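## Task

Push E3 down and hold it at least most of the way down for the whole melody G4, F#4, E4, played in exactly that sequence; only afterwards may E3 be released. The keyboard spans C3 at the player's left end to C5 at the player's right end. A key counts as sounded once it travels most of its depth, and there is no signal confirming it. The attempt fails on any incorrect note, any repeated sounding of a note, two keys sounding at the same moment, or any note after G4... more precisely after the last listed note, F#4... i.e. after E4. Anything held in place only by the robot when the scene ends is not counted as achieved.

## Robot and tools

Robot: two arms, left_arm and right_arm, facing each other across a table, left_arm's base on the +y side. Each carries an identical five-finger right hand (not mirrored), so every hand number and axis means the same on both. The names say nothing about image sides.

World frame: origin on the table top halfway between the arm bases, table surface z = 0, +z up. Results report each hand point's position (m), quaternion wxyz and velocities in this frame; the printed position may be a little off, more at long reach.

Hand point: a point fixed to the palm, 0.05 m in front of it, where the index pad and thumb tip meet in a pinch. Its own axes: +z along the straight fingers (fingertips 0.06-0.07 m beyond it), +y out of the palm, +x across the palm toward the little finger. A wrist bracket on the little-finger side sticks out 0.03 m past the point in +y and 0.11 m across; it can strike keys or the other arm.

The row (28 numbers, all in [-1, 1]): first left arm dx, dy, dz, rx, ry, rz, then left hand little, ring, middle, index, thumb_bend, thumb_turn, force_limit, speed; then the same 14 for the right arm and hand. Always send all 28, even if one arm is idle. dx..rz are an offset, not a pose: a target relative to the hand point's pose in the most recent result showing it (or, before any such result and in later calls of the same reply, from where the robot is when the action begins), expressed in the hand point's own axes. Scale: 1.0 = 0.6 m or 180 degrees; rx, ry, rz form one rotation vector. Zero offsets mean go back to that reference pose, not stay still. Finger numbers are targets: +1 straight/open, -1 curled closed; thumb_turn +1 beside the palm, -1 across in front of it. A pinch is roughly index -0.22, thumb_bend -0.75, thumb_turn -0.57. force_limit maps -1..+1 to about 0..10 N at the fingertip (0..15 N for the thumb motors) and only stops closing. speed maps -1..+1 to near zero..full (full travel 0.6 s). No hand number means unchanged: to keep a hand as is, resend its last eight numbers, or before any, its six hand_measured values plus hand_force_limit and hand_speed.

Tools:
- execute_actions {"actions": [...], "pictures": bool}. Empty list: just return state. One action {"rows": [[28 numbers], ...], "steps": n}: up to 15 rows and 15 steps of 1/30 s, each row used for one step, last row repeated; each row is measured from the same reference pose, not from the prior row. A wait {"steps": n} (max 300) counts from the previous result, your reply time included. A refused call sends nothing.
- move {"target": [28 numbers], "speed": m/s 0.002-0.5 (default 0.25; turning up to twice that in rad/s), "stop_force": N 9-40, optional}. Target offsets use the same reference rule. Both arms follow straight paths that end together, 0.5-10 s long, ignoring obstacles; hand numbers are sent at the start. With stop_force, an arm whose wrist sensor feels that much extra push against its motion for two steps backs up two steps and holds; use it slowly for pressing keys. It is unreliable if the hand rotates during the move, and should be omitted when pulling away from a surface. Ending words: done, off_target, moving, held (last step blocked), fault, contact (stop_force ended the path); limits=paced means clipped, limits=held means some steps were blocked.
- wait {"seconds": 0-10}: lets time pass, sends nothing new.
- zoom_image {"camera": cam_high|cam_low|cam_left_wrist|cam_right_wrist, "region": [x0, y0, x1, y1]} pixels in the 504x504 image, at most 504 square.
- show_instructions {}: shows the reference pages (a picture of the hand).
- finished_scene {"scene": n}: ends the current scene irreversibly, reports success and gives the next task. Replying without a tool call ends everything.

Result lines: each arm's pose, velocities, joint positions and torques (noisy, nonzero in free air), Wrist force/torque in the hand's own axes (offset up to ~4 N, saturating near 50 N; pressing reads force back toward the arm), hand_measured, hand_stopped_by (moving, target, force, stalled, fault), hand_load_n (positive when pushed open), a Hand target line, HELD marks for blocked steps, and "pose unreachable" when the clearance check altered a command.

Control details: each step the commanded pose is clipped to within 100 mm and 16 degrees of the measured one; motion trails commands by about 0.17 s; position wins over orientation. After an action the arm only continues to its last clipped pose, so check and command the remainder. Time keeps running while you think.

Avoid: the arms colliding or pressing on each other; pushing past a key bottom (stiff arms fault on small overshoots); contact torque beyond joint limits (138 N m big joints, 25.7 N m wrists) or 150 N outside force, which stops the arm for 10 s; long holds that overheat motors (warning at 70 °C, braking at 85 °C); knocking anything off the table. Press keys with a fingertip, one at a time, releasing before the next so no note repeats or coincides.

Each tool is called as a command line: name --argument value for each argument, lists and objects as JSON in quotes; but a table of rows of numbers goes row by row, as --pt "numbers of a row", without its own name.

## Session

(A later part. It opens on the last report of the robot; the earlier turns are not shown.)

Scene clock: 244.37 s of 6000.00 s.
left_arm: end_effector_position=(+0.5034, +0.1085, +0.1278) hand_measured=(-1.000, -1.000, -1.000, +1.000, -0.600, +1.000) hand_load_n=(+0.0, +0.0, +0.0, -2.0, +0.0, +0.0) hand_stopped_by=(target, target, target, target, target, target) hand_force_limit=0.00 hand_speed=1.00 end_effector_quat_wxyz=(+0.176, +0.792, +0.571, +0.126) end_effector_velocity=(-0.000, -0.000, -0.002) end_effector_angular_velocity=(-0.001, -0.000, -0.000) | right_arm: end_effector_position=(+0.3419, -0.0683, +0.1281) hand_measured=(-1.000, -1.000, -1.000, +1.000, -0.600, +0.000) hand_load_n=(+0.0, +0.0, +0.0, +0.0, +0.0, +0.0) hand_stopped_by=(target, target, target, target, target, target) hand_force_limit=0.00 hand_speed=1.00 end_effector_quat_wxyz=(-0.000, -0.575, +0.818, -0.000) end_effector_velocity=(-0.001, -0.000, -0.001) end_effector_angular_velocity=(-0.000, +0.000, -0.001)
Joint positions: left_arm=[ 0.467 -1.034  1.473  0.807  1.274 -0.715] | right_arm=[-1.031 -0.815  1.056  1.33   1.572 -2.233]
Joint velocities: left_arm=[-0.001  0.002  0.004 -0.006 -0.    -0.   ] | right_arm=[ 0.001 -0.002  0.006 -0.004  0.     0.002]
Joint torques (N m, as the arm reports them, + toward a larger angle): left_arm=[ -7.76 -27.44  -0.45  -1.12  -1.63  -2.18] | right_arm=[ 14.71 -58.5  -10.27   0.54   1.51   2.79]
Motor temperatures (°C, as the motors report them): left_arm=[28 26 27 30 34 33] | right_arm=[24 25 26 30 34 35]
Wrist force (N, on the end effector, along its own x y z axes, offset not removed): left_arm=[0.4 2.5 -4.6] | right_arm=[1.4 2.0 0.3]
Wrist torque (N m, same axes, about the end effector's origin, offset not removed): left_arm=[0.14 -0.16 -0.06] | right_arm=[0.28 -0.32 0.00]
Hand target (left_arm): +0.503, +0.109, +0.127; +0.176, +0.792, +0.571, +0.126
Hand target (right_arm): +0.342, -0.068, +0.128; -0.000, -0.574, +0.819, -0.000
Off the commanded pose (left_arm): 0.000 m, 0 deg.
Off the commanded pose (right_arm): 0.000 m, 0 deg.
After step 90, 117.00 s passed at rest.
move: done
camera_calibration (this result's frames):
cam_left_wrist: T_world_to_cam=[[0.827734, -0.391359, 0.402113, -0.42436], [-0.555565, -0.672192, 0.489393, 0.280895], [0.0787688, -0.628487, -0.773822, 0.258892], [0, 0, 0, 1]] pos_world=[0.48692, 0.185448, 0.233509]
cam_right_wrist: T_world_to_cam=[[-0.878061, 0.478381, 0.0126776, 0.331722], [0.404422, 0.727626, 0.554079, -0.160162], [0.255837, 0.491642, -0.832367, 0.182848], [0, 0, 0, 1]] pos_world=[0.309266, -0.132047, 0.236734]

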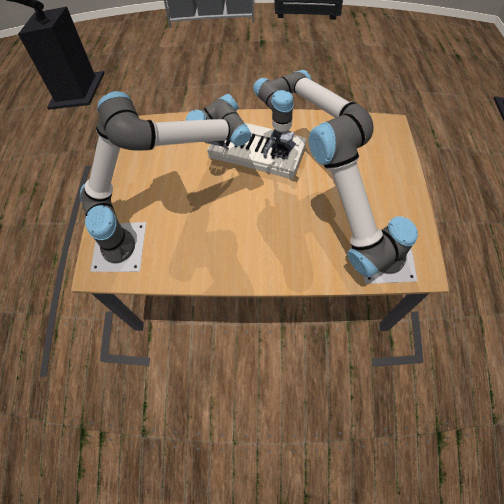

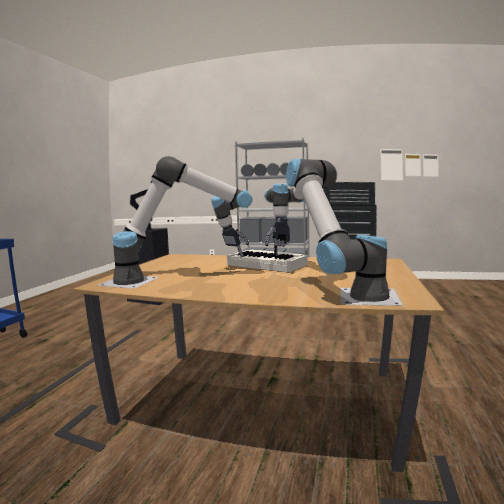

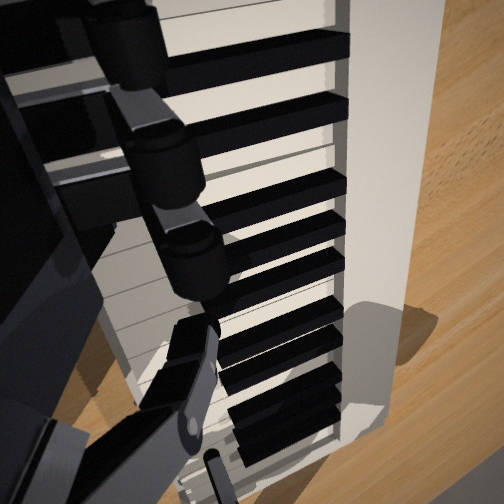

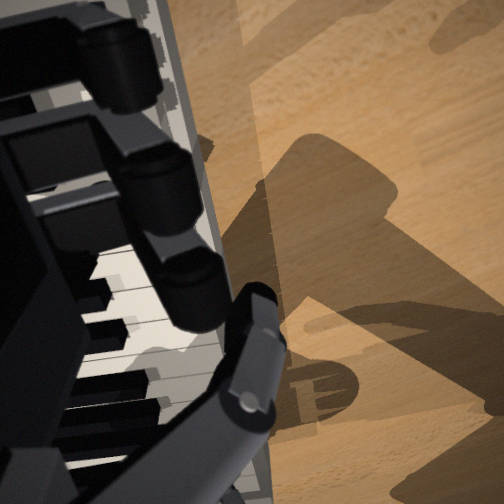

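move --target '[0,0,0,0,0,0,-1,-1,-1,1,-0.6,1,0,1, 0,0,0.0343,0,0,0,-1,-1,-1,1,-0.6,0,0,1]' --speed 0.03 --stop_force 12

move --target '[0,0,0,0,0,0,-1,-1,-1,1,-0.6,1,0,1, 0,0,-0.052,0,0,0,-1,-1,-1,1,-0.6,0,0,1]' --speed 0.07

move --target '[0,0,0,0,0,0,-1,-1,-1,1,-0.6,1,0,1, -0.0264,-0.0553,0,0,0,0,-1,-1,-1,1,-0.6,0,0,1]' --speed 0.08

move --target '[0,0,0,0,0,0,-1,-1,-1,1,-0.6,1,0,1, 0,0,0.028,0,0,0,-1,-1,-1,1,-0.6,0,0,1]' --speed 0.025 --stop_force 12

Scene clock: 330.47 s of 6000.00 s.
left_arm: end_effector_position=(+0.5034, +0.1085, +0.1278) hand_measured=(-1.000, -1.000, -1.000, +1.000, -0.600, +1.000) hand_load_n=(+0.0, +0.0, +0.0, -2.0, +0.0, +0.0) hand_stopped_by=(target, target, target, target, target, target) hand_force_limit=0.00 hand_speed=1.00 end_effector_quat_wxyz=(+0.176, +0.792, +0.571, +0.126) end_effector_velocity=(-0.000, +0.000, +0.000) end_effector_angular_velocity=(+0.001, +0.000, +0.000) | right_arm: end_effector_position=(+0.3419, -0.0682, +0.1078) hand_measured=(-1.000, -1.000, -1.000, +1.000, -0.600, +0.000) hand_load_n=(+0.0, +0.0, +0.0, -1.5, +0.0, +0.0) hand_stopped_by=(target, target, target, target, target, target) hand_force_limit=0.00 hand_speed=1.00 end_effector_quat_wxyz=(-0.000, -0.575, +0.818, -0.000) end_effector_velocity=(+0.000, +0.000, -0.001) end_effector_angular_velocity=(+0.001, -0.002, -0.000)
Joint positions: left_arm=[ 0.467 -1.034  1.473  0.807  1.274 -0.715] | right_arm=[-1.031 -0.801  1.084  1.288  1.572 -2.233]
Joint velocities: left_arm=[ 0.    -0.    -0.     0.001  0.    -0.   ] | right_arm=[ 0.     0.001  0.002 -0.005 -0.     0.   ]
Joint torques (N m, as the arm reports them, + toward a larger angle): left_arm=[  3.28 -49.81 -25.33   4.2   -0.71   0.  ] | right_arm=[-14.06 -34.71  -7.73  -0.69   0.27  -2.36]
Motor temperatures (°C, as the motors report them): left_arm=[28 26 27 30 34 33] | right_arm=[24 26 26 30 34 35]
Wrist force (N, on the end effector, along its own x y z axes, offset not removed): left_arm=[0.7 0.4 -4.6] | right_arm=[0.9 3.5 -9.6]
Wrist torque (N m, same axes, about the end effector's origin, offset not removed): left_arm=[-0.24 -0.33 -0.22] | right_arm=[0.77 -0.23 -0.06]
Hand target (left_arm): +0.503, +0.109, +0.128; +0.176, +0.792, +0.571, +0.126
Hand target (right_arm): +0.342, -0.068, +0.107; -0.000, -0.575, +0.818, -0.000
Off the commanded pose (left_arm): 0.000 m, 0 deg.
Off the commanded pose (right_arm): 0.000 m, 0 deg.
After step 90, 82.07 s passed at rest.
move: done
camera_calibration (this result's frames):
cam_left_wrist: T_world_to_cam=[[0.827743, -0.391384, 0.40207, -0.424324], [-0.555556, -0.67221, 0.489379, 0.280893], [0.0787405, -0.628452, -0.773852, 0.258876], [0, 0, 0, 1]] pos_world=[0.486899, 0.185436, 0.233477]
cam_right_wrist: T_world_to_cam=[[-0.87807, 0.478364, 0.0126759, 0.33197], [0.404391, 0.727603, 0.554132, -0.148946], [0.255854, 0.491693, -0.832332, 0.165945], [0, 0, 0, 1]] pos_world=[0.309267, -0.132023, 0.216449]

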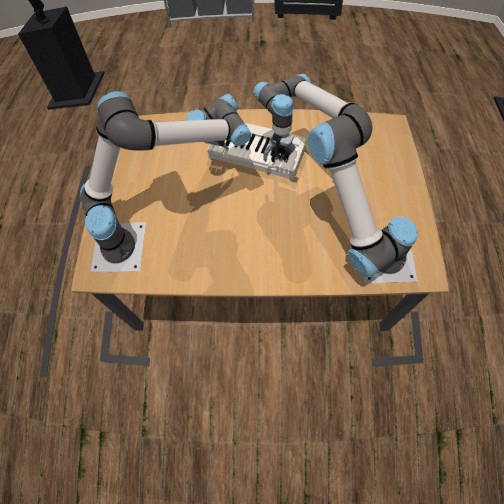

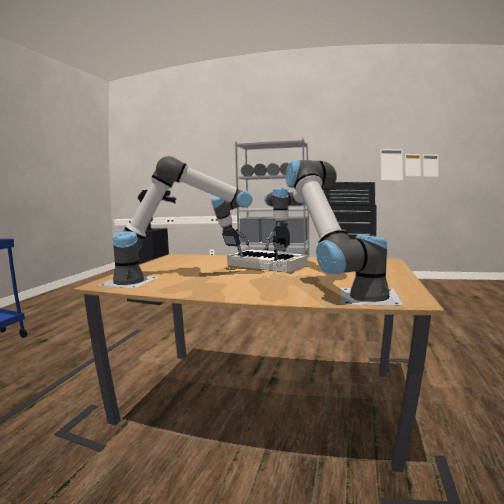

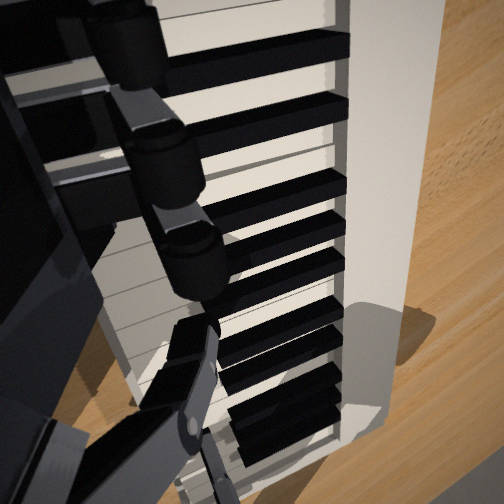

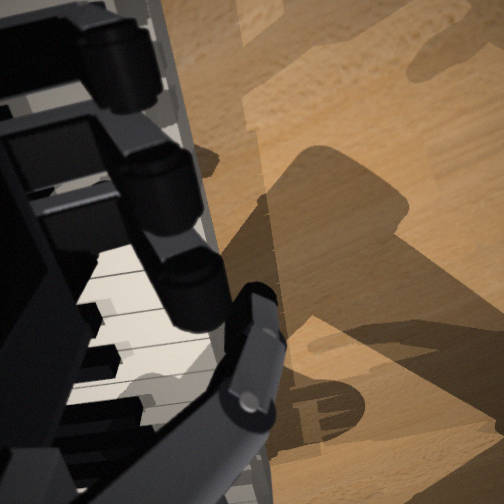

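Scene clock: 331.37 s of 6000.00 s.
left_arm: end_effector_position=(+0.5034, +0.1085, +0.1278) hand_measured=(-1.000, -1.000, -1.000, +1.000, -0.600, +1.000) hand_load_n=(+0.0, +0.0, +0.0, -2.5, +0.0, +0.0) hand_stopped_by=(target, target, target, target, target, target) hand_force_limit=0.00 hand_speed=1.00 end_effector_quat_wxyz=(+0.176, +0.792, +0.571, +0.126) end_effector_velocity=(+0.000, +0.000, +0.000) end_effector_angular_velocity=(+0.000, -0.000, +0.000) | right_arm: end_effector_position=(+0.3419, -0.0683, +0.1387) hand_measured=(-1.000, -1.000, -1.000, +1.000, -0.600, +0.000) hand_load_n=(+0.0, +0.0, +0.0, +0.0, +0.0, +0.0) hand_stopped_by=(target, target, target, target, target, target) hand_force_limit=0.00 hand_speed=1.00 end_effector_quat_wxyz=(-0.000, -0.575, +0.818, -0.000) end_effector_velocity=(+0.000, +0.000, +0.003) end_effector_angular_velocity=(+0.001, -0.001, +0.001)
Joint positions: left_arm=[ 0.467 -1.034  1.473  0.807  1.274 -0.715] | right_arm=[-1.031 -0.822  1.04   1.353  1.572 -2.233]
Joint velocities: left_arm=[ 0.  0. -0.  0. -0.  0.] | right_arm=[-0.    -0.002 -0.005  0.005 -0.    -0.001]
Joint torques (N m, as the arm reports them, + toward a larger angle): left_arm=[  3.58 -47.35 -23.88   3.9   -0.59   0.32] | right_arm=[-13.32 -59.06 -23.85   3.84  -2.32  -1.71]
Motor temperatures (°C, as the motors report them): left_arm=[28 26 27 30 34 33] | right_arm=[24 26 26 30 34 35]
Wrist force (N, on the end effector, along its own x y z axes, offset not removed): left_arm=[0.5 1.4 -4.4] | right_arm=[1.8 2.9 0.0]
Wrist torque (N m, same axes, about the end effector's origin, offset not removed): left_arm=[-0.16 -0.27 -0.19] | right_arm=[0.41 -0.47 0.00]
Hand target (left_arm): +0.503, +0.109, +0.128; +0.176, +0.792, +0.571, +0.126
Hand target (right_arm): +0.342, -0.068, +0.139; -0.000, -0.575, +0.818, -0.000
Off the commanded pose (left_arm): 0.000 m, 0 deg.
Off the commanded pose (right_arm): 0.000 m, 0 deg.
move: done
camera_calibration (this result's frames):
cam_left_wrist: T_world_to_cam=[[0.82774, -0.391379, 0.40208, -0.424331], [-0.555559, -0.672204, 0.489384, 0.280888], [0.0787455, -0.628462, -0.773844, 0.258878], [0, 0, 0, 1]] pos_world=[0.4869, 0.185435, 0.233485]
cam_right_wrist: T_world_to_cam=[[-0.878058, 0.478386, 0.012664, 0.331575], [0.404397, 0.727586, 0.55415, -0.166054], [0.255883, 0.491697, -0.832321, 0.191684], [0, 0, 0, 1]] pos_world=[0.309245, -0.132053, 0.247362]

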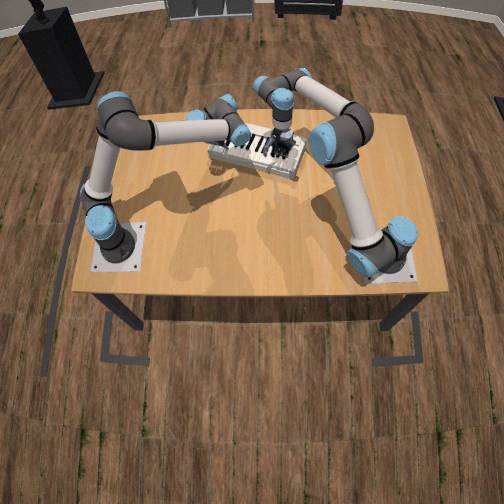

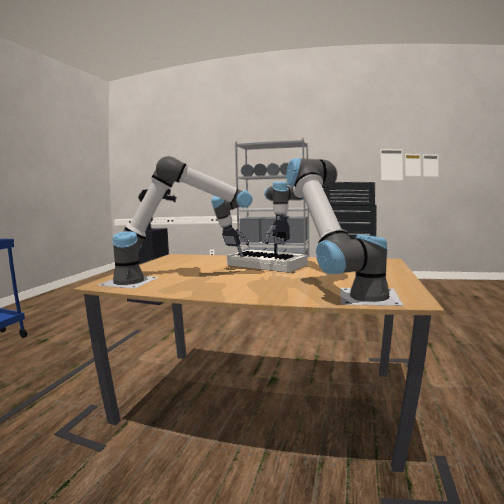

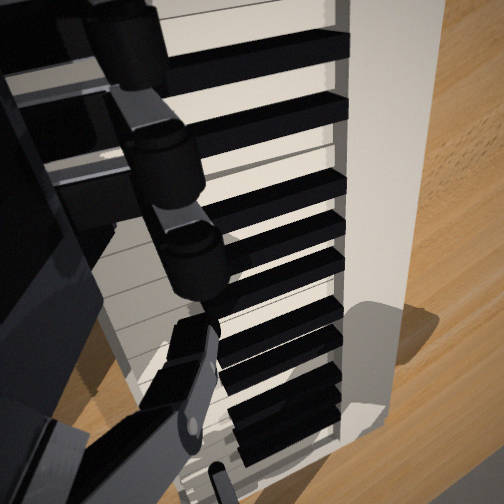

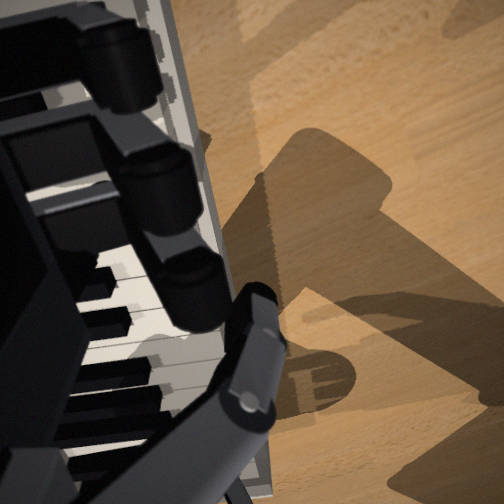

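Scene clock: 332.30 s of 6000.00 s.
left_arm: end_effector_position=(+0.5034, +0.1085, +0.1278) hand_measured=(-1.000, -1.000, -1.000, +1.000, -0.600, +1.000) hand_load_n=(+0.0, +0.0, +0.0, -2.5, +0.0, +0.0) hand_stopped_by=(target, target, target, target, target, target) hand_force_limit=0.00 hand_speed=1.00 end_effector_quat_wxyz=(+0.176, +0.792, +0.571, +0.126) end_effector_velocity=(+0.001, +0.000, -0.000) end_effector_angular_velocity=(-0.000, -0.000, +0.001) | right_arm: end_effector_position=(+0.3782, -0.0647, +0.1387) hand_measured=(-1.000, -1.000, -1.000, +1.000, -0.600, +0.000) hand_load_n=(+0.0, +0.0, +0.0, +0.0, +0.0, +0.0) hand_stopped_by=(target, target, target, target, target, target) hand_force_limit=0.00 hand_speed=1.00 end_effector_quat_wxyz=(-0.000, -0.575, +0.818, -0.000) end_effector_velocity=(+0.003, +0.000, -0.000) end_effector_angular_velocity=(-0.002, -0.000, +0.001)
Joint positions: left_arm=[ 0.467 -1.034  1.473  0.807  1.274 -0.715] | right_arm=[-1.058 -0.74   0.893  1.417  1.571 -2.26 ]
Joint velocities: left_arm=[ 0.001  0.    -0.    -0.    -0.    -0.   ] | right_arm=[-0.001  0.008 -0.014  0.007  0.002 -0.002]
Joint torques (N m, as the arm reports them, + toward a larger angle): left_arm=[  3.24 -47.94 -23.71   3.69  -0.72   0.23] | right_arm=[-12.14 -42.82 -24.56   3.63   2.26  -2.65]
Motor temperatures (°C, as the motors report them): left_arm=[28 26 27 30 34 33] | right_arm=[24 26 26 30 34 35]
Wrist force (N, on the end effector, along its own x y z axes, offset not removed): left_arm=[2.1 1.1 -6.1] | right_arm=[-0.1 3.3 0.2]
Wrist torque (N m, same axes, about the end effector's origin, offset not removed): left_arm=[0.03 -0.47 0.00] | right_arm=[0.45 -0.12 -0.04]
Hand target (left_arm): +0.503, +0.109, +0.128; +0.176, +0.792, +0.571, +0.126
Hand target (right_arm): +0.378, -0.065, +0.139; -0.000, -0.575, +0.818, -0.000
Off the commanded pose (left_arm): 0.000 m, 0 deg.
Off the commanded pose (right_arm): 0.000 m, 0 deg.
move: done
camera_calibration (this result's frames):
cam_left_wrist: T_world_to_cam=[[0.82774, -0.391379, 0.402081, -0.424331], [-0.555559, -0.672204, 0.489384, 0.280888], [0.0787458, -0.628462, -0.773844, 0.258878], [0, 0, 0, 1]] pos_world=[0.4869, 0.185435, 0.233485]
cam_right_wrist: T_world_to_cam=[[-0.878035, 0.478427, 0.0127728, 0.361667], [0.404435, 0.727442, 0.554311, -0.18341], [0.255906, 0.49187, -0.832212, 0.180618], [0, 0, 0, 1]] pos_world=[0.345512, -0.128452, 0.247359]

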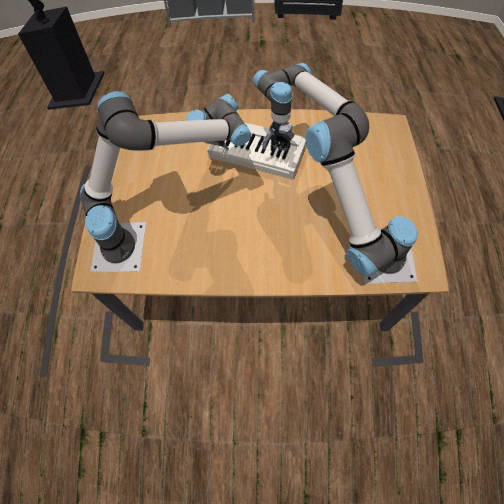

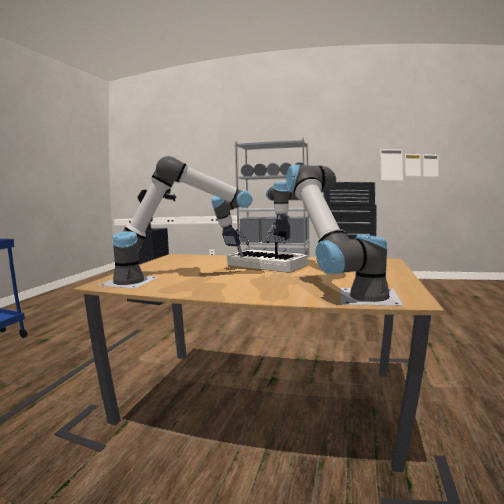

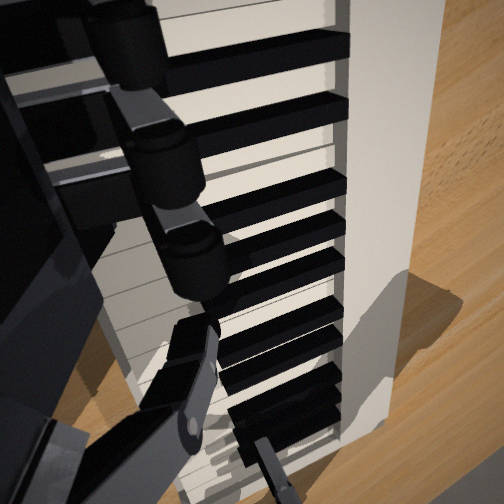

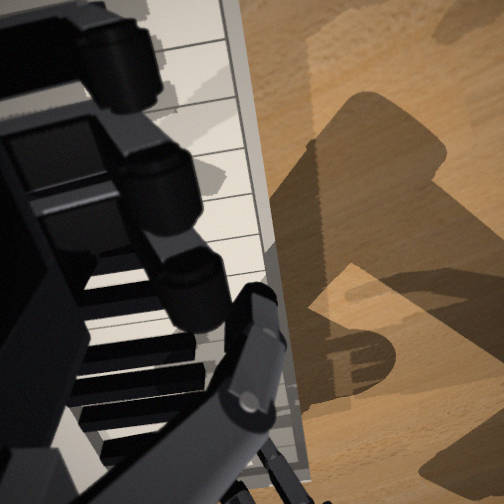

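Scene clock: 333.30 s of 6000.00 s.
left_arm: end_effector_position=(+0.5034, +0.1085, +0.1278) hand_measured=(-1.000, -1.000, -1.000, +1.000, -0.600, +1.000) hand_load_n=(+0.0, +0.0, +0.0, -2.5, +0.0, +0.0) hand_stopped_by=(target, target, target, target, target, target) hand_force_limit=0.00 hand_speed=1.00 end_effector_quat_wxyz=(+0.176, +0.792, +0.571, +0.126) end_effector_velocity=(-0.000, -0.000, -0.000) end_effector_angular_velocity=(+0.000, +0.000, -0.001) | right_arm: end_effector_position=(+0.3782, -0.0647, +0.1222) hand_measured=(-1.000, -1.000, -1.000, +1.000, -0.600, +0.000) hand_load_n=(+0.0, +0.0, +0.0, -1.5, +0.0, +0.0) hand_stopped_by=(target, target, target, target, target, target) hand_force_limit=0.00 hand_speed=1.00 end_effector_quat_wxyz=(+0.000, -0.575, +0.818, -0.000) end_effector_velocity=(+0.000, +0.000, -0.001) end_effector_angular_velocity=(+0.001, -0.002, +0.000)
Joint positions: left_arm=[ 0.467 -1.034  1.473  0.807  1.274 -0.715] | right_arm=[-1.058 -0.731  0.921  1.381  1.571 -2.26 ]
Joint velocities: left_arm=[-0.001 -0.     0.     0.     0.     0.   ] | right_arm=[ 0.     0.     0.003 -0.005  0.    -0.   ]
Joint torques (N m, as the arm reports them, + toward a larger angle): left_arm=[  3.15 -48.24 -24.15   3.77  -0.73   0.35] | right_arm=[ 12.91 -37.46  -9.09  -0.49  -0.77   1.97]
Motor temperatures (°C, as the motors report them): left_arm=[28 26 27 30 34 33] | right_arm=[24 26 26 30 34 35]
Wrist force (N, on the end effector, along its own x y z axes, offset not removed): left_arm=[0.0 1.6 -4.2] | right_arm=[0.5 5.4 -7.2]
Wrist torque (N m, same axes, about the end effector's origin, offset not removed): left_arm=[-0.02 -0.14 -0.18] | right_arm=[0.94 -0.16 -0.05]
Hand target (left_arm): +0.503, +0.109, +0.128; +0.176, +0.792, +0.571, +0.126
Hand target (right_arm): +0.378, -0.065, +0.122; -0.000, -0.575, +0.818, -0.000
Off the commanded pose (left_arm): 0.000 m, 0 deg.
Off the commanded pose (right_arm): 0.000 m, 0 deg.
move: done
camera_calibration (this result's frames):
cam_left_wrist: T_world_to_cam=[[0.82774, -0.391379, 0.40208, -0.424331], [-0.555559, -0.672204, 0.489384, 0.280888], [0.0787454, -0.628462, -0.773844, 0.258878], [0, 0, 0, 1]] pos_world=[0.4869, 0.185435, 0.233485]
cam_right_wrist: T_world_to_cam=[[-0.878044, 0.478411, 0.0127101, 0.361932], [0.404395, 0.727475, 0.554296, -0.174248], [0.255935, 0.491837, -0.832222, 0.166876], [0, 0, 0, 1]] pos_world=[0.345548, -0.128467, 0.230863]

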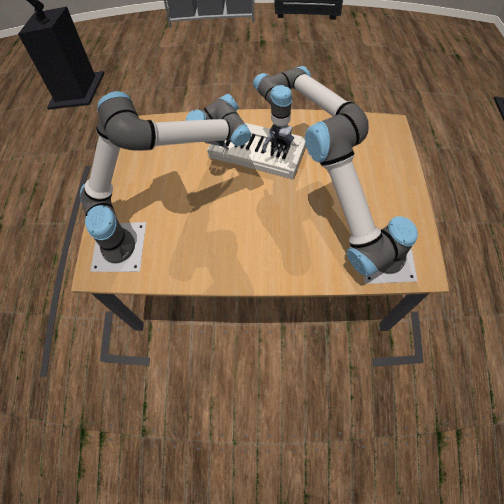

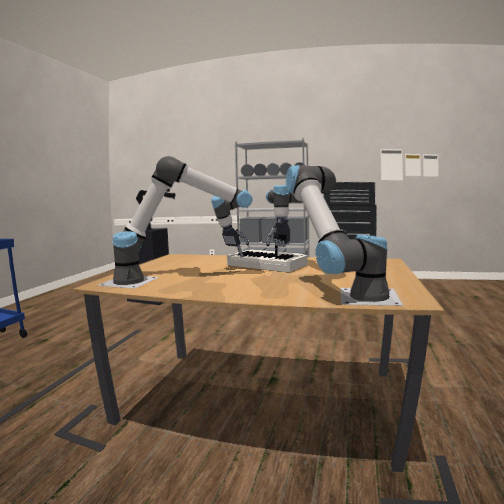

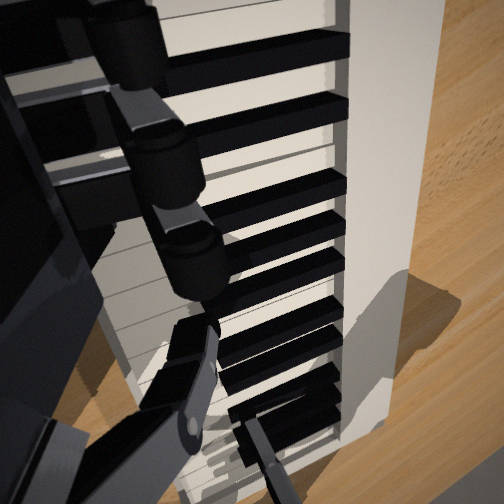

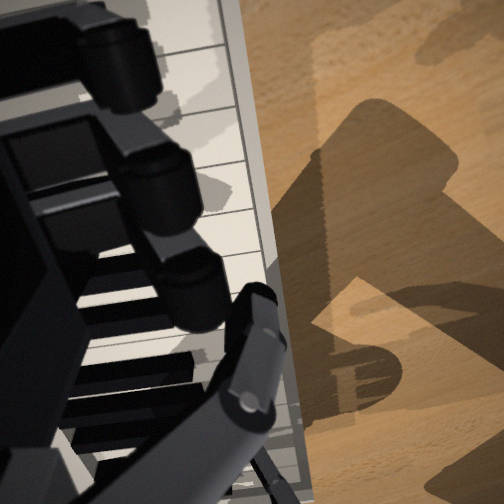

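move --target '[0,0,0,0,0,0,-1,-1,-1,1,-0.6,1,0,1, 0,0,-0.0255,0,0,0,-1,-1,-1,1,-0.6,0,0,1]' --speed 0.06

move --target '[0,0,0,0,0,0,-1,-1,-1,1,-0.6,1,0,1, -0.0523,0.0551,0,0,0,0,-1,-1,-1,1,-0.6,0,0,1]' --speed 0.08

move --target '[0,0,0,0,0,0,-1,-1,-1,1,-0.6,1,0,1, 0,0,0.0495,0,0,0,-1,-1,-1,1,-0.6,0,0,1]' --speed 0.04 --stop_force 13

move --target '[0,0.0176,-0.0378,0,0,0,-1,-1,-1,1,-0.6,1,0,1, 0,0,-0.0417,0,0,0,-1,-1,-1,1,-0.6,0,0,1]' --speed 0.06

Scene clock: 355.63 s of 6000.00 s.
left_arm: end_effector_position=(+0.5034, +0.1085, +0.1278) hand_measured=(-1.000, -1.000, -1.000, +1.000, -0.600, +1.000) hand_load_n=(+0.0, +0.0, +0.0, -2.5, +0.0, +0.0) hand_stopped_by=(target, target, target, target, target, target) hand_force_limit=0.00 hand_speed=1.00 end_effector_quat_wxyz=(+0.176, +0.792, +0.571, +0.126) end_effector_velocity=(-0.000, -0.000, +0.000) end_effector_angular_velocity=(-0.000, -0.000, -0.000) | right_arm: end_effector_position=(+0.3781, -0.0646, +0.1373) hand_measured=(-1.000, -1.000, -1.000, +1.000, -0.600, +0.000) hand_load_n=(+0.0, +0.0, +0.0, +0.0, +0.0, +0.0) hand_stopped_by=(target, target, target, target, target, target) hand_force_limit=0.00 hand_speed=1.00 end_effector_quat_wxyz=(+0.000, -0.575, +0.818, -0.000) end_effector_velocity=(-0.000, -0.000, +0.002) end_effector_angular_velocity=(-0.000, +0.001, -0.001)
Joint positions: left_arm=[ 0.467 -1.034  1.473  0.807  1.274 -0.715] | right_arm=[-1.058 -0.739  0.896  1.414  1.571 -2.26 ]
Joint velocities: left_arm=[-0. -0. -0. -0.  0.  0.] | right_arm=[-0.    -0.001 -0.003  0.005 -0.     0.001]
Joint torques (N m, as the arm reports them, + toward a larger angle): left_arm=[  3.14 -47.93 -23.63   3.69  -0.61   0.23] | right_arm=[ -7.82 -61.29 -24.33   3.75  -0.57  -0.57]
Motor temperatures (°C, as the motors report them): left_arm=[28 27 27 30 34 33] | right_arm=[24 26 26 30 34 35]
Wrist force (N, on the end effector, along its own x y z axes, offset not removed): left_arm=[1.6 1.3 -4.3] | right_arm=[1.3 2.4 -0.3]
Wrist torque (N m, same axes, about the end effector's origin, offset not removed): left_arm=[0.00 -0.52 -0.07] | right_arm=[0.37 -0.39 0.01]
Hand target (left_arm): +0.503, +0.109, +0.128; +0.176, +0.792, +0.571, +0.126
Hand target (right_arm): +0.378, -0.065, +0.138; +0.000, -0.575, +0.818, -0.000
Off the commanded pose (left_arm): 0.000 m, 0 deg.
Off the commanded pose (right_arm): 0.000 m, 0 deg.
After step 90, 18.50 s passed at rest.
move: done
camera_calibration (this result's frames):
cam_left_wrist: T_world_to_cam=[[0.82774, -0.391379, 0.402081, -0.424331], [-0.555559, -0.672204, 0.489384, 0.280888], [0.0787456, -0.628462, -0.773844, 0.258878], [0, 0, 0, 1]] pos_world=[0.4869, 0.185435, 0.233485]
cam_right_wrist: T_world_to_cam=[[-0.878035, 0.478426, 0.0127552, 0.361679], [0.404418, 0.727434, 0.554334, -0.182609], [0.255929, 0.491883, -0.832197, 0.179409], [0, 0, 0, 1]] pos_world=[0.345501, -0.128449, 0.245916]

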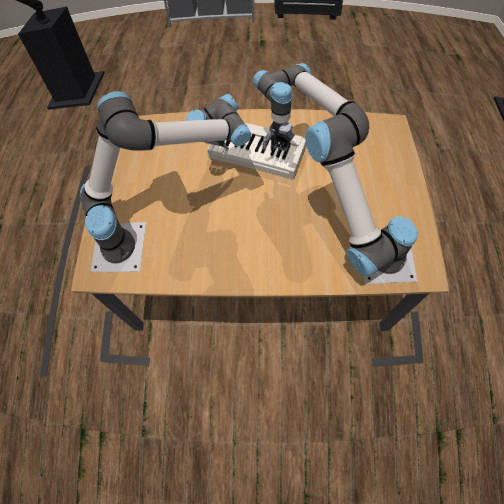

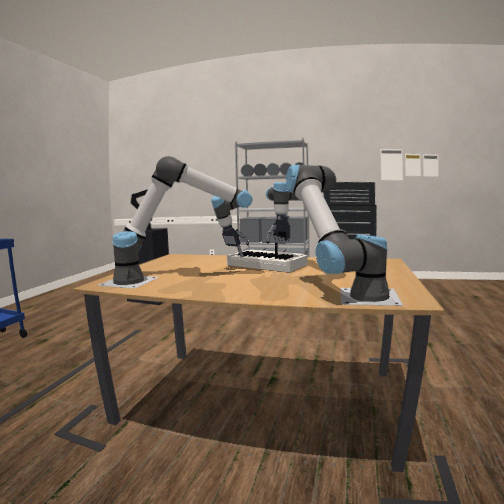

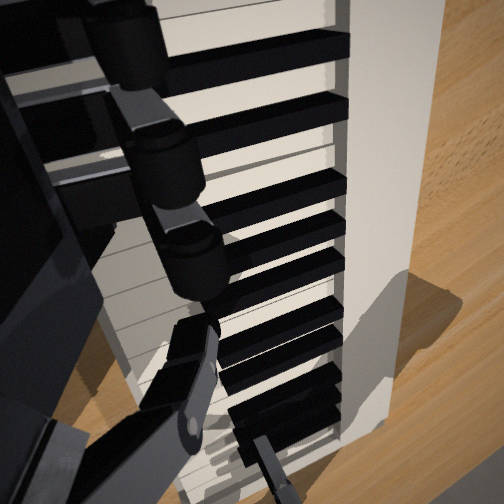

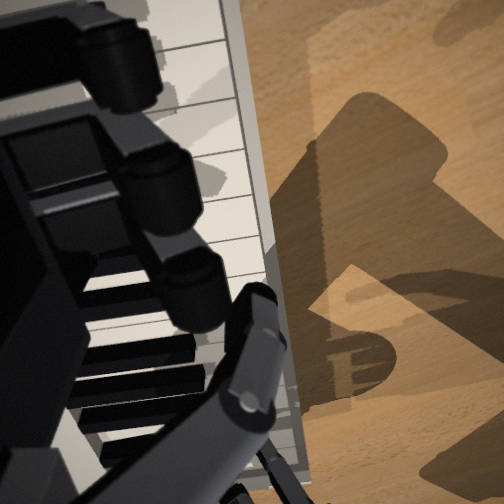

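Scene clock: 356.70 s of 6000.00 s.
left_arm: end_effector_position=(+0.5034, +0.1085, +0.1278) hand_measured=(-1.000, -1.000, -1.000, +1.000, -0.600, +1.000) hand_load_n=(+0.0, +0.0, +0.0, -2.5, +0.0, +0.0) hand_stopped_by=(target, target, target, target, target, target) hand_force_limit=0.00 hand_speed=1.00 end_effector_quat_wxyz=(+0.176, +0.792, +0.571, +0.126) end_effector_velocity=(+0.000, +0.000, -0.000) end_effector_angular_velocity=(-0.000, -0.000, +0.000) | right_arm: end_effector_position=(+0.3578, -0.0241, +0.1373) hand_measured=(-1.000, -1.000, -1.000, +1.000, -0.600, +0.000) hand_load_n=(+0.0, +0.0, +0.0, +0.0, +0.0, +0.0) hand_stopped_by=(target, target, target, target, target, target) hand_force_limit=0.00 hand_speed=1.00 end_effector_quat_wxyz=(+0.000, -0.575, +0.818, -0.000) end_effector_velocity=(-0.001, +0.002, +0.000) end_effector_angular_velocity=(-0.001, -0.000, +0.001)
Joint positions: left_arm=[ 0.467 -1.034  1.473  0.807  1.274 -0.715] | right_arm=[-0.984 -0.694  0.813  1.451  1.571 -2.186]
Joint velocities: left_arm=[ 0.     0.     0.    -0.001 -0.    -0.   ] | right_arm=[ 0.004  0.003 -0.006  0.004  0.001  0.003]
Joint torques (N m, as the arm reports them, + toward a larger angle): left_arm=[  2.87 -47.72 -24.28   3.63  -0.62   0.19] | right_arm=[ 11.99 -46.12 -23.86   3.62   2.44   2.81]
Motor temperatures (°C, as the motors report them): left_arm=[28 27 27 30 34 33] | right_arm=[24 26 26 30 34 35]
Wrist force (N, on the end effector, along its own x y z axes, offset not removed): left_arm=[1.0 4.2 -4.4] | right_arm=[2.5 2.1 -1.1]
Wrist torque (N m, same axes, about the end effector's origin, offset not removed): left_arm=[0.41 -0.43 0.03] | right_arm=[0.37 -0.47 0.02]
Hand target (left_arm): +0.503, +0.109, +0.128; +0.176, +0.792, +0.571, +0.126
Hand target (right_arm): +0.358, -0.024, +0.137; +0.000, -0.575, +0.818, -0.000
Off the commanded pose (left_arm): 0.000 m, 0 deg.
Off the commanded pose (right_arm): 0.000 m, 0 deg.
move: done
camera_calibration (this result's frames):
cam_left_wrist: T_world_to_cam=[[0.82774, -0.391379, 0.402081, -0.424331], [-0.555559, -0.672204, 0.489384, 0.280888], [0.0787456, -0.628462, -0.773844, 0.258878], [0, 0, 0, 1]] pos_world=[0.4869, 0.185435, 0.233485]
cam_right_wrist: T_world_to_cam=[[-0.878036, 0.478427, 0.0127045, 0.324417], [0.404362, 0.727386, 0.554438, -0.203836], [0.256017, 0.491953, -0.832128, 0.164671], [0, 0, 0, 1]] pos_world=[0.325114, -0.0879528, 0.24592]

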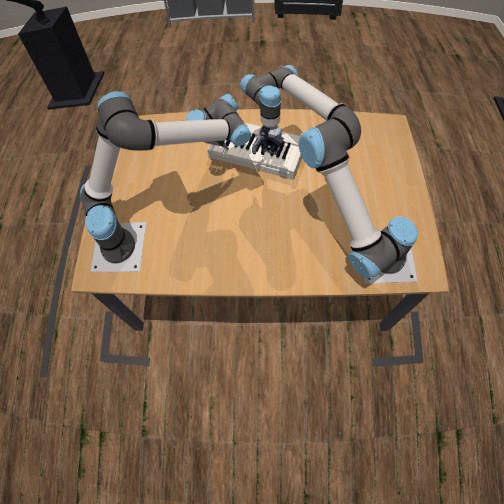

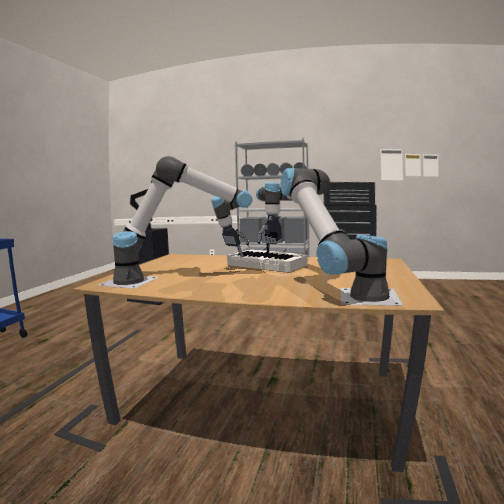

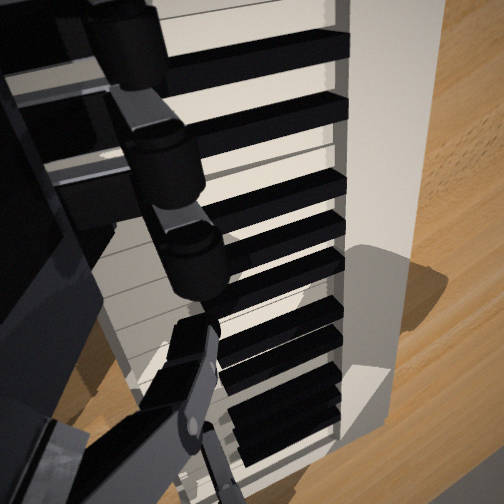

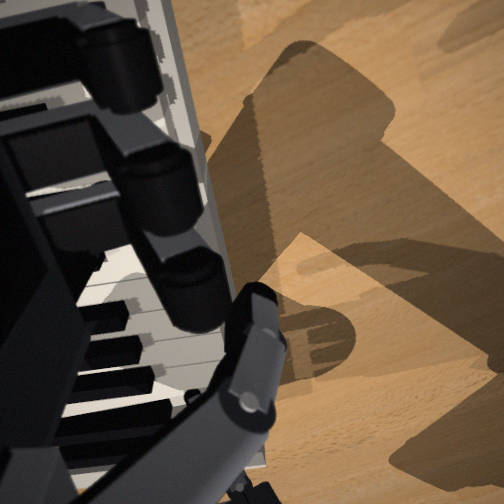

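Scene clock: 357.80 s of 6000.00 s.
left_arm: end_effector_position=(+0.5034, +0.1085, +0.1278) hand_measured=(-1.000, -1.000, -1.000, +1.000, -0.600, +1.000) hand_load_n=(+0.0, +0.0, +0.0, -2.0, +0.0, +0.0) hand_stopped_by=(target, target, target, target, target, target) hand_force_limit=0.00 hand_speed=1.00 end_effector_quat_wxyz=(+0.176, +0.792, +0.571, +0.126) end_effector_velocity=(+0.000, -0.000, +0.000) end_effector_angular_velocity=(-0.001, -0.001, +0.000) | right_arm: end_effector_position=(+0.3578, -0.0241, +0.1080) hand_measured=(-1.000, -1.000, -1.000, +1.000, -0.600, +0.000) hand_load_n=(+0.0, +0.0, +0.0, -1.0, +0.0, +0.0) hand_stopped_by=(target, target, target, target, target, target) hand_force_limit=0.00 hand_speed=1.00 end_effector_quat_wxyz=(+0.000, -0.575, +0.818, -0.000) end_effector_velocity=(+0.000, +0.000, -0.002) end_effector_angular_velocity=(+0.001, -0.001, -0.000)
Joint positions: left_arm=[ 0.467 -1.034  1.473  0.807  1.274 -0.715] | right_arm=[-0.983 -0.68   0.863  1.388  1.571 -2.186]
Joint velocities: left_arm=[ 0.    -0.    -0.001 -0.001 -0.     0.   ] | right_arm=[ 0.     0.001  0.004 -0.007  0.     0.001]
Joint torques (N m, as the arm reports them, + toward a larger angle): left_arm=[  3.28 -48.49 -24.17   3.66  -0.61   0.27] | right_arm=[-13.43 -39.41  -9.43  -0.76   1.47  -2.52]
Motor temperatures (°C, as the motors report them): left_arm=[28 27 27 30 34 33] | right_arm=[24 26 26 30 34 35]
Wrist force (N, on the end effector, along its own x y z axes, offset not removed): left_arm=[0.2 2.0 -4.4] | right_arm=[1.8 3.8 -10.5]
Wrist torque (N m, same axes, about the end effector's origin, offset not removed): left_arm=[0.04 -0.21 -0.13] | right_arm=[0.96 -0.30 0.11]
Hand target (left_arm): +0.503, +0.109, +0.128; +0.176, +0.792, +0.571, +0.126
Hand target (right_arm): +0.358, -0.024, +0.108; +0.000, -0.575, +0.818, -0.000
Off the commanded pose (left_arm): 0.000 m, 0 deg.
Off the commanded pose (right_arm): 0.000 m, 0 deg.
move: done
camera_calibration (this result's frames):
cam_left_wrist: T_world_to_cam=[[0.82774, -0.391379, 0.402081, -0.424331], [-0.555559, -0.672204, 0.489384, 0.280888], [0.0787455, -0.628462, -0.773844, 0.258878], [0, 0, 0, 1]] pos_world=[0.4869, 0.185435, 0.233485]
cam_right_wrist: T_world_to_cam=[[-0.87805, 0.478402, 0.0126439, 0.324811], [0.404309, 0.727408, 0.554447, -0.187589], [0.256052, 0.491944, -0.832123, 0.140239], [0, 0, 0, 1]] pos_world=[0.325135, -0.0879266, 0.216598]

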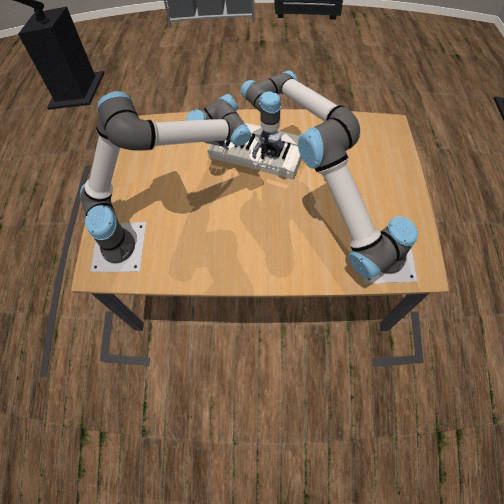

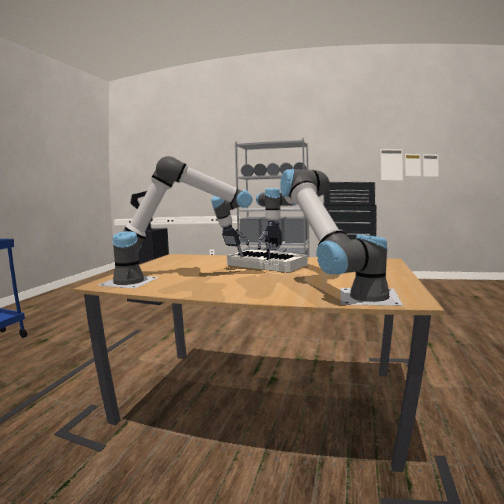

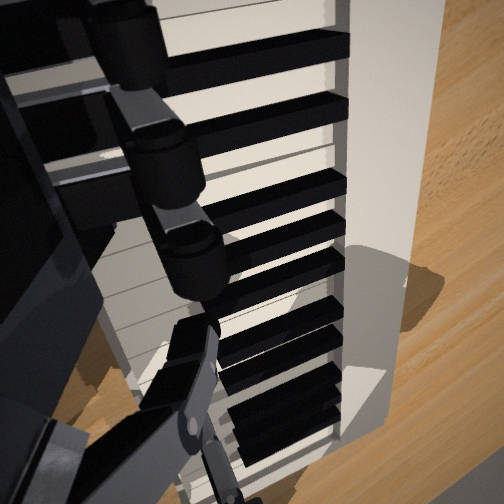

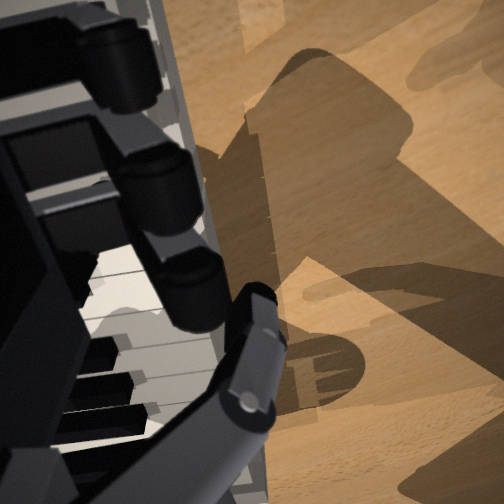

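Scene clock: 358.67 s of 6000.00 s.
left_arm: end_effector_position=(+0.5034, +0.1085, +0.1525) hand_measured=(-1.000, -1.000, -1.000, +1.000, -0.600, +1.000) hand_load_n=(+0.0, +0.0, +0.0, +0.0, +0.0, +0.0) hand_stopped_by=(target, target, target, target, target, target) hand_force_limit=0.00 hand_speed=1.00 end_effector_quat_wxyz=(+0.176, +0.792, +0.571, +0.126) end_effector_velocity=(+0.000, -0.000, +0.003) end_effector_angular_velocity=(-0.001, -0.000, +0.000) | right_arm: end_effector_position=(+0.3578, -0.0242, +0.1327) hand_measured=(-1.000, -1.000, -1.000, +1.000, -0.600, +0.000) hand_load_n=(+0.0, +0.0, +0.0, +0.0, +0.0, +0.0) hand_stopped_by=(target, target, target, target, target, target) hand_force_limit=0.00 hand_speed=1.00 end_effector_quat_wxyz=(+0.000, -0.575, +0.818, -0.000) end_effector_velocity=(+0.000, +0.000, +0.003) end_effector_angular_velocity=(+0.000, -0.000, +0.001)
Joint positions: left_arm=[ 0.467 -1.057  1.441  0.862  1.274 -0.715] | right_arm=[-0.984 -0.692  0.822  1.441  1.571 -2.186]
Joint velocities: left_arm=[ 0.    -0.002 -0.004  0.005  0.    -0.   ] | right_arm=[-0.    -0.001 -0.006  0.007 -0.    -0.001]
Joint torques (N m, as the arm reports them, + toward a larger angle): left_arm=[  4.01 -53.12 -27.42   4.16  -0.55   1.78] | right_arm=[-11.   -64.13 -26.2    3.87  -1.02  -1.57]
Motor temperatures (°C, as the motors report them): left_arm=[28 27 27 30 34 33] | right_arm=[24 26 26 30 34 35]
Wrist force (N, on the end effector, along its own x y z axes, offset not removed): left_arm=[-1.2 -0.2 1.8] | right_arm=[2.6 3.4 0.3]
Wrist torque (N m, same axes, about the end effector's origin, offset not removed): left_arm=[-0.24 -0.10 -0.22] | right_arm=[0.44 -0.56 0.11]
Hand target (left_arm): +0.503, +0.109, +0.153; +0.176, +0.792, +0.571, +0.126
Hand target (right_arm): +0.358, -0.024, +0.133; +0.000, -0.575, +0.818, -0.000
Off the commanded pose (left_arm): 0.000 m, 0 deg.
Off the commanded pose (right_arm): 0.000 m, 0 deg.
move: done
camera_calibration (this result's frames):
cam_left_wrist: T_world_to_cam=[[0.82771, -0.391414, 0.402109, -0.434258], [-0.555603, -0.672188, 0.489355, 0.26886], [0.0787532, -0.628457, -0.773847, 0.278022], [0, 0, 0, 1]] pos_world=[0.486924, 0.185475, 0.258198]
cam_right_wrist: T_world_to_cam=[[-0.878034, 0.478431, 0.012629, 0.324498], [0.404318, 0.727384, 0.554472, -0.201264], [0.256091, 0.491952, -0.832106, 0.160809], [0, 0, 0, 1]] pos_world=[0.325113, -0.087964, 0.241307]

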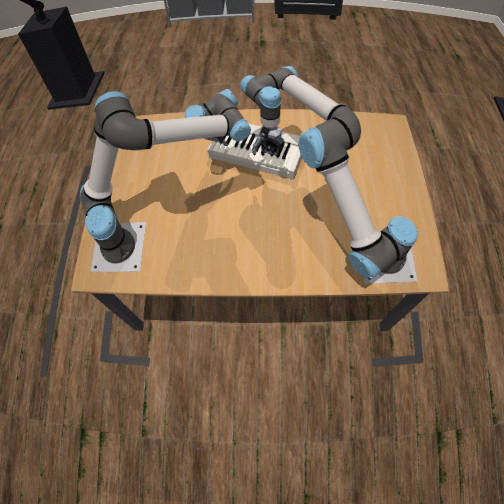

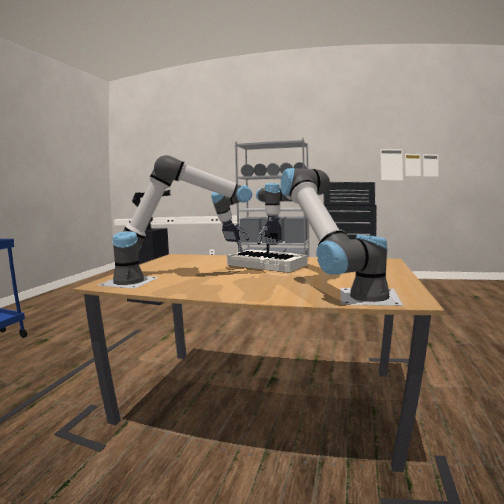

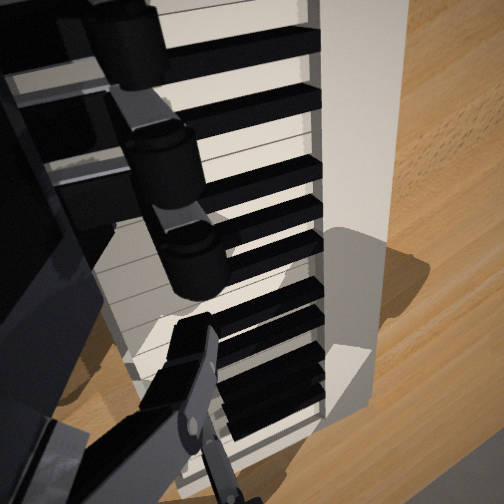

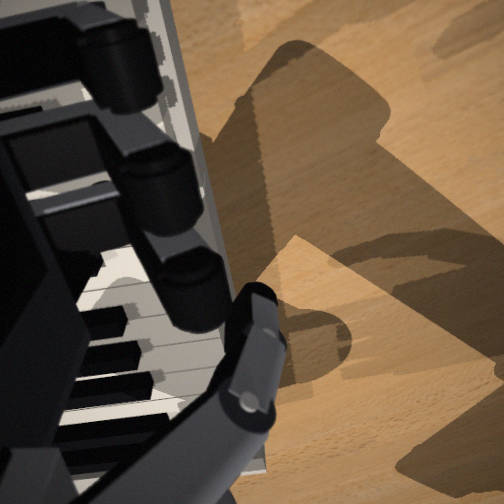

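finished_scene --scene 2

The scene is finished: the task was done.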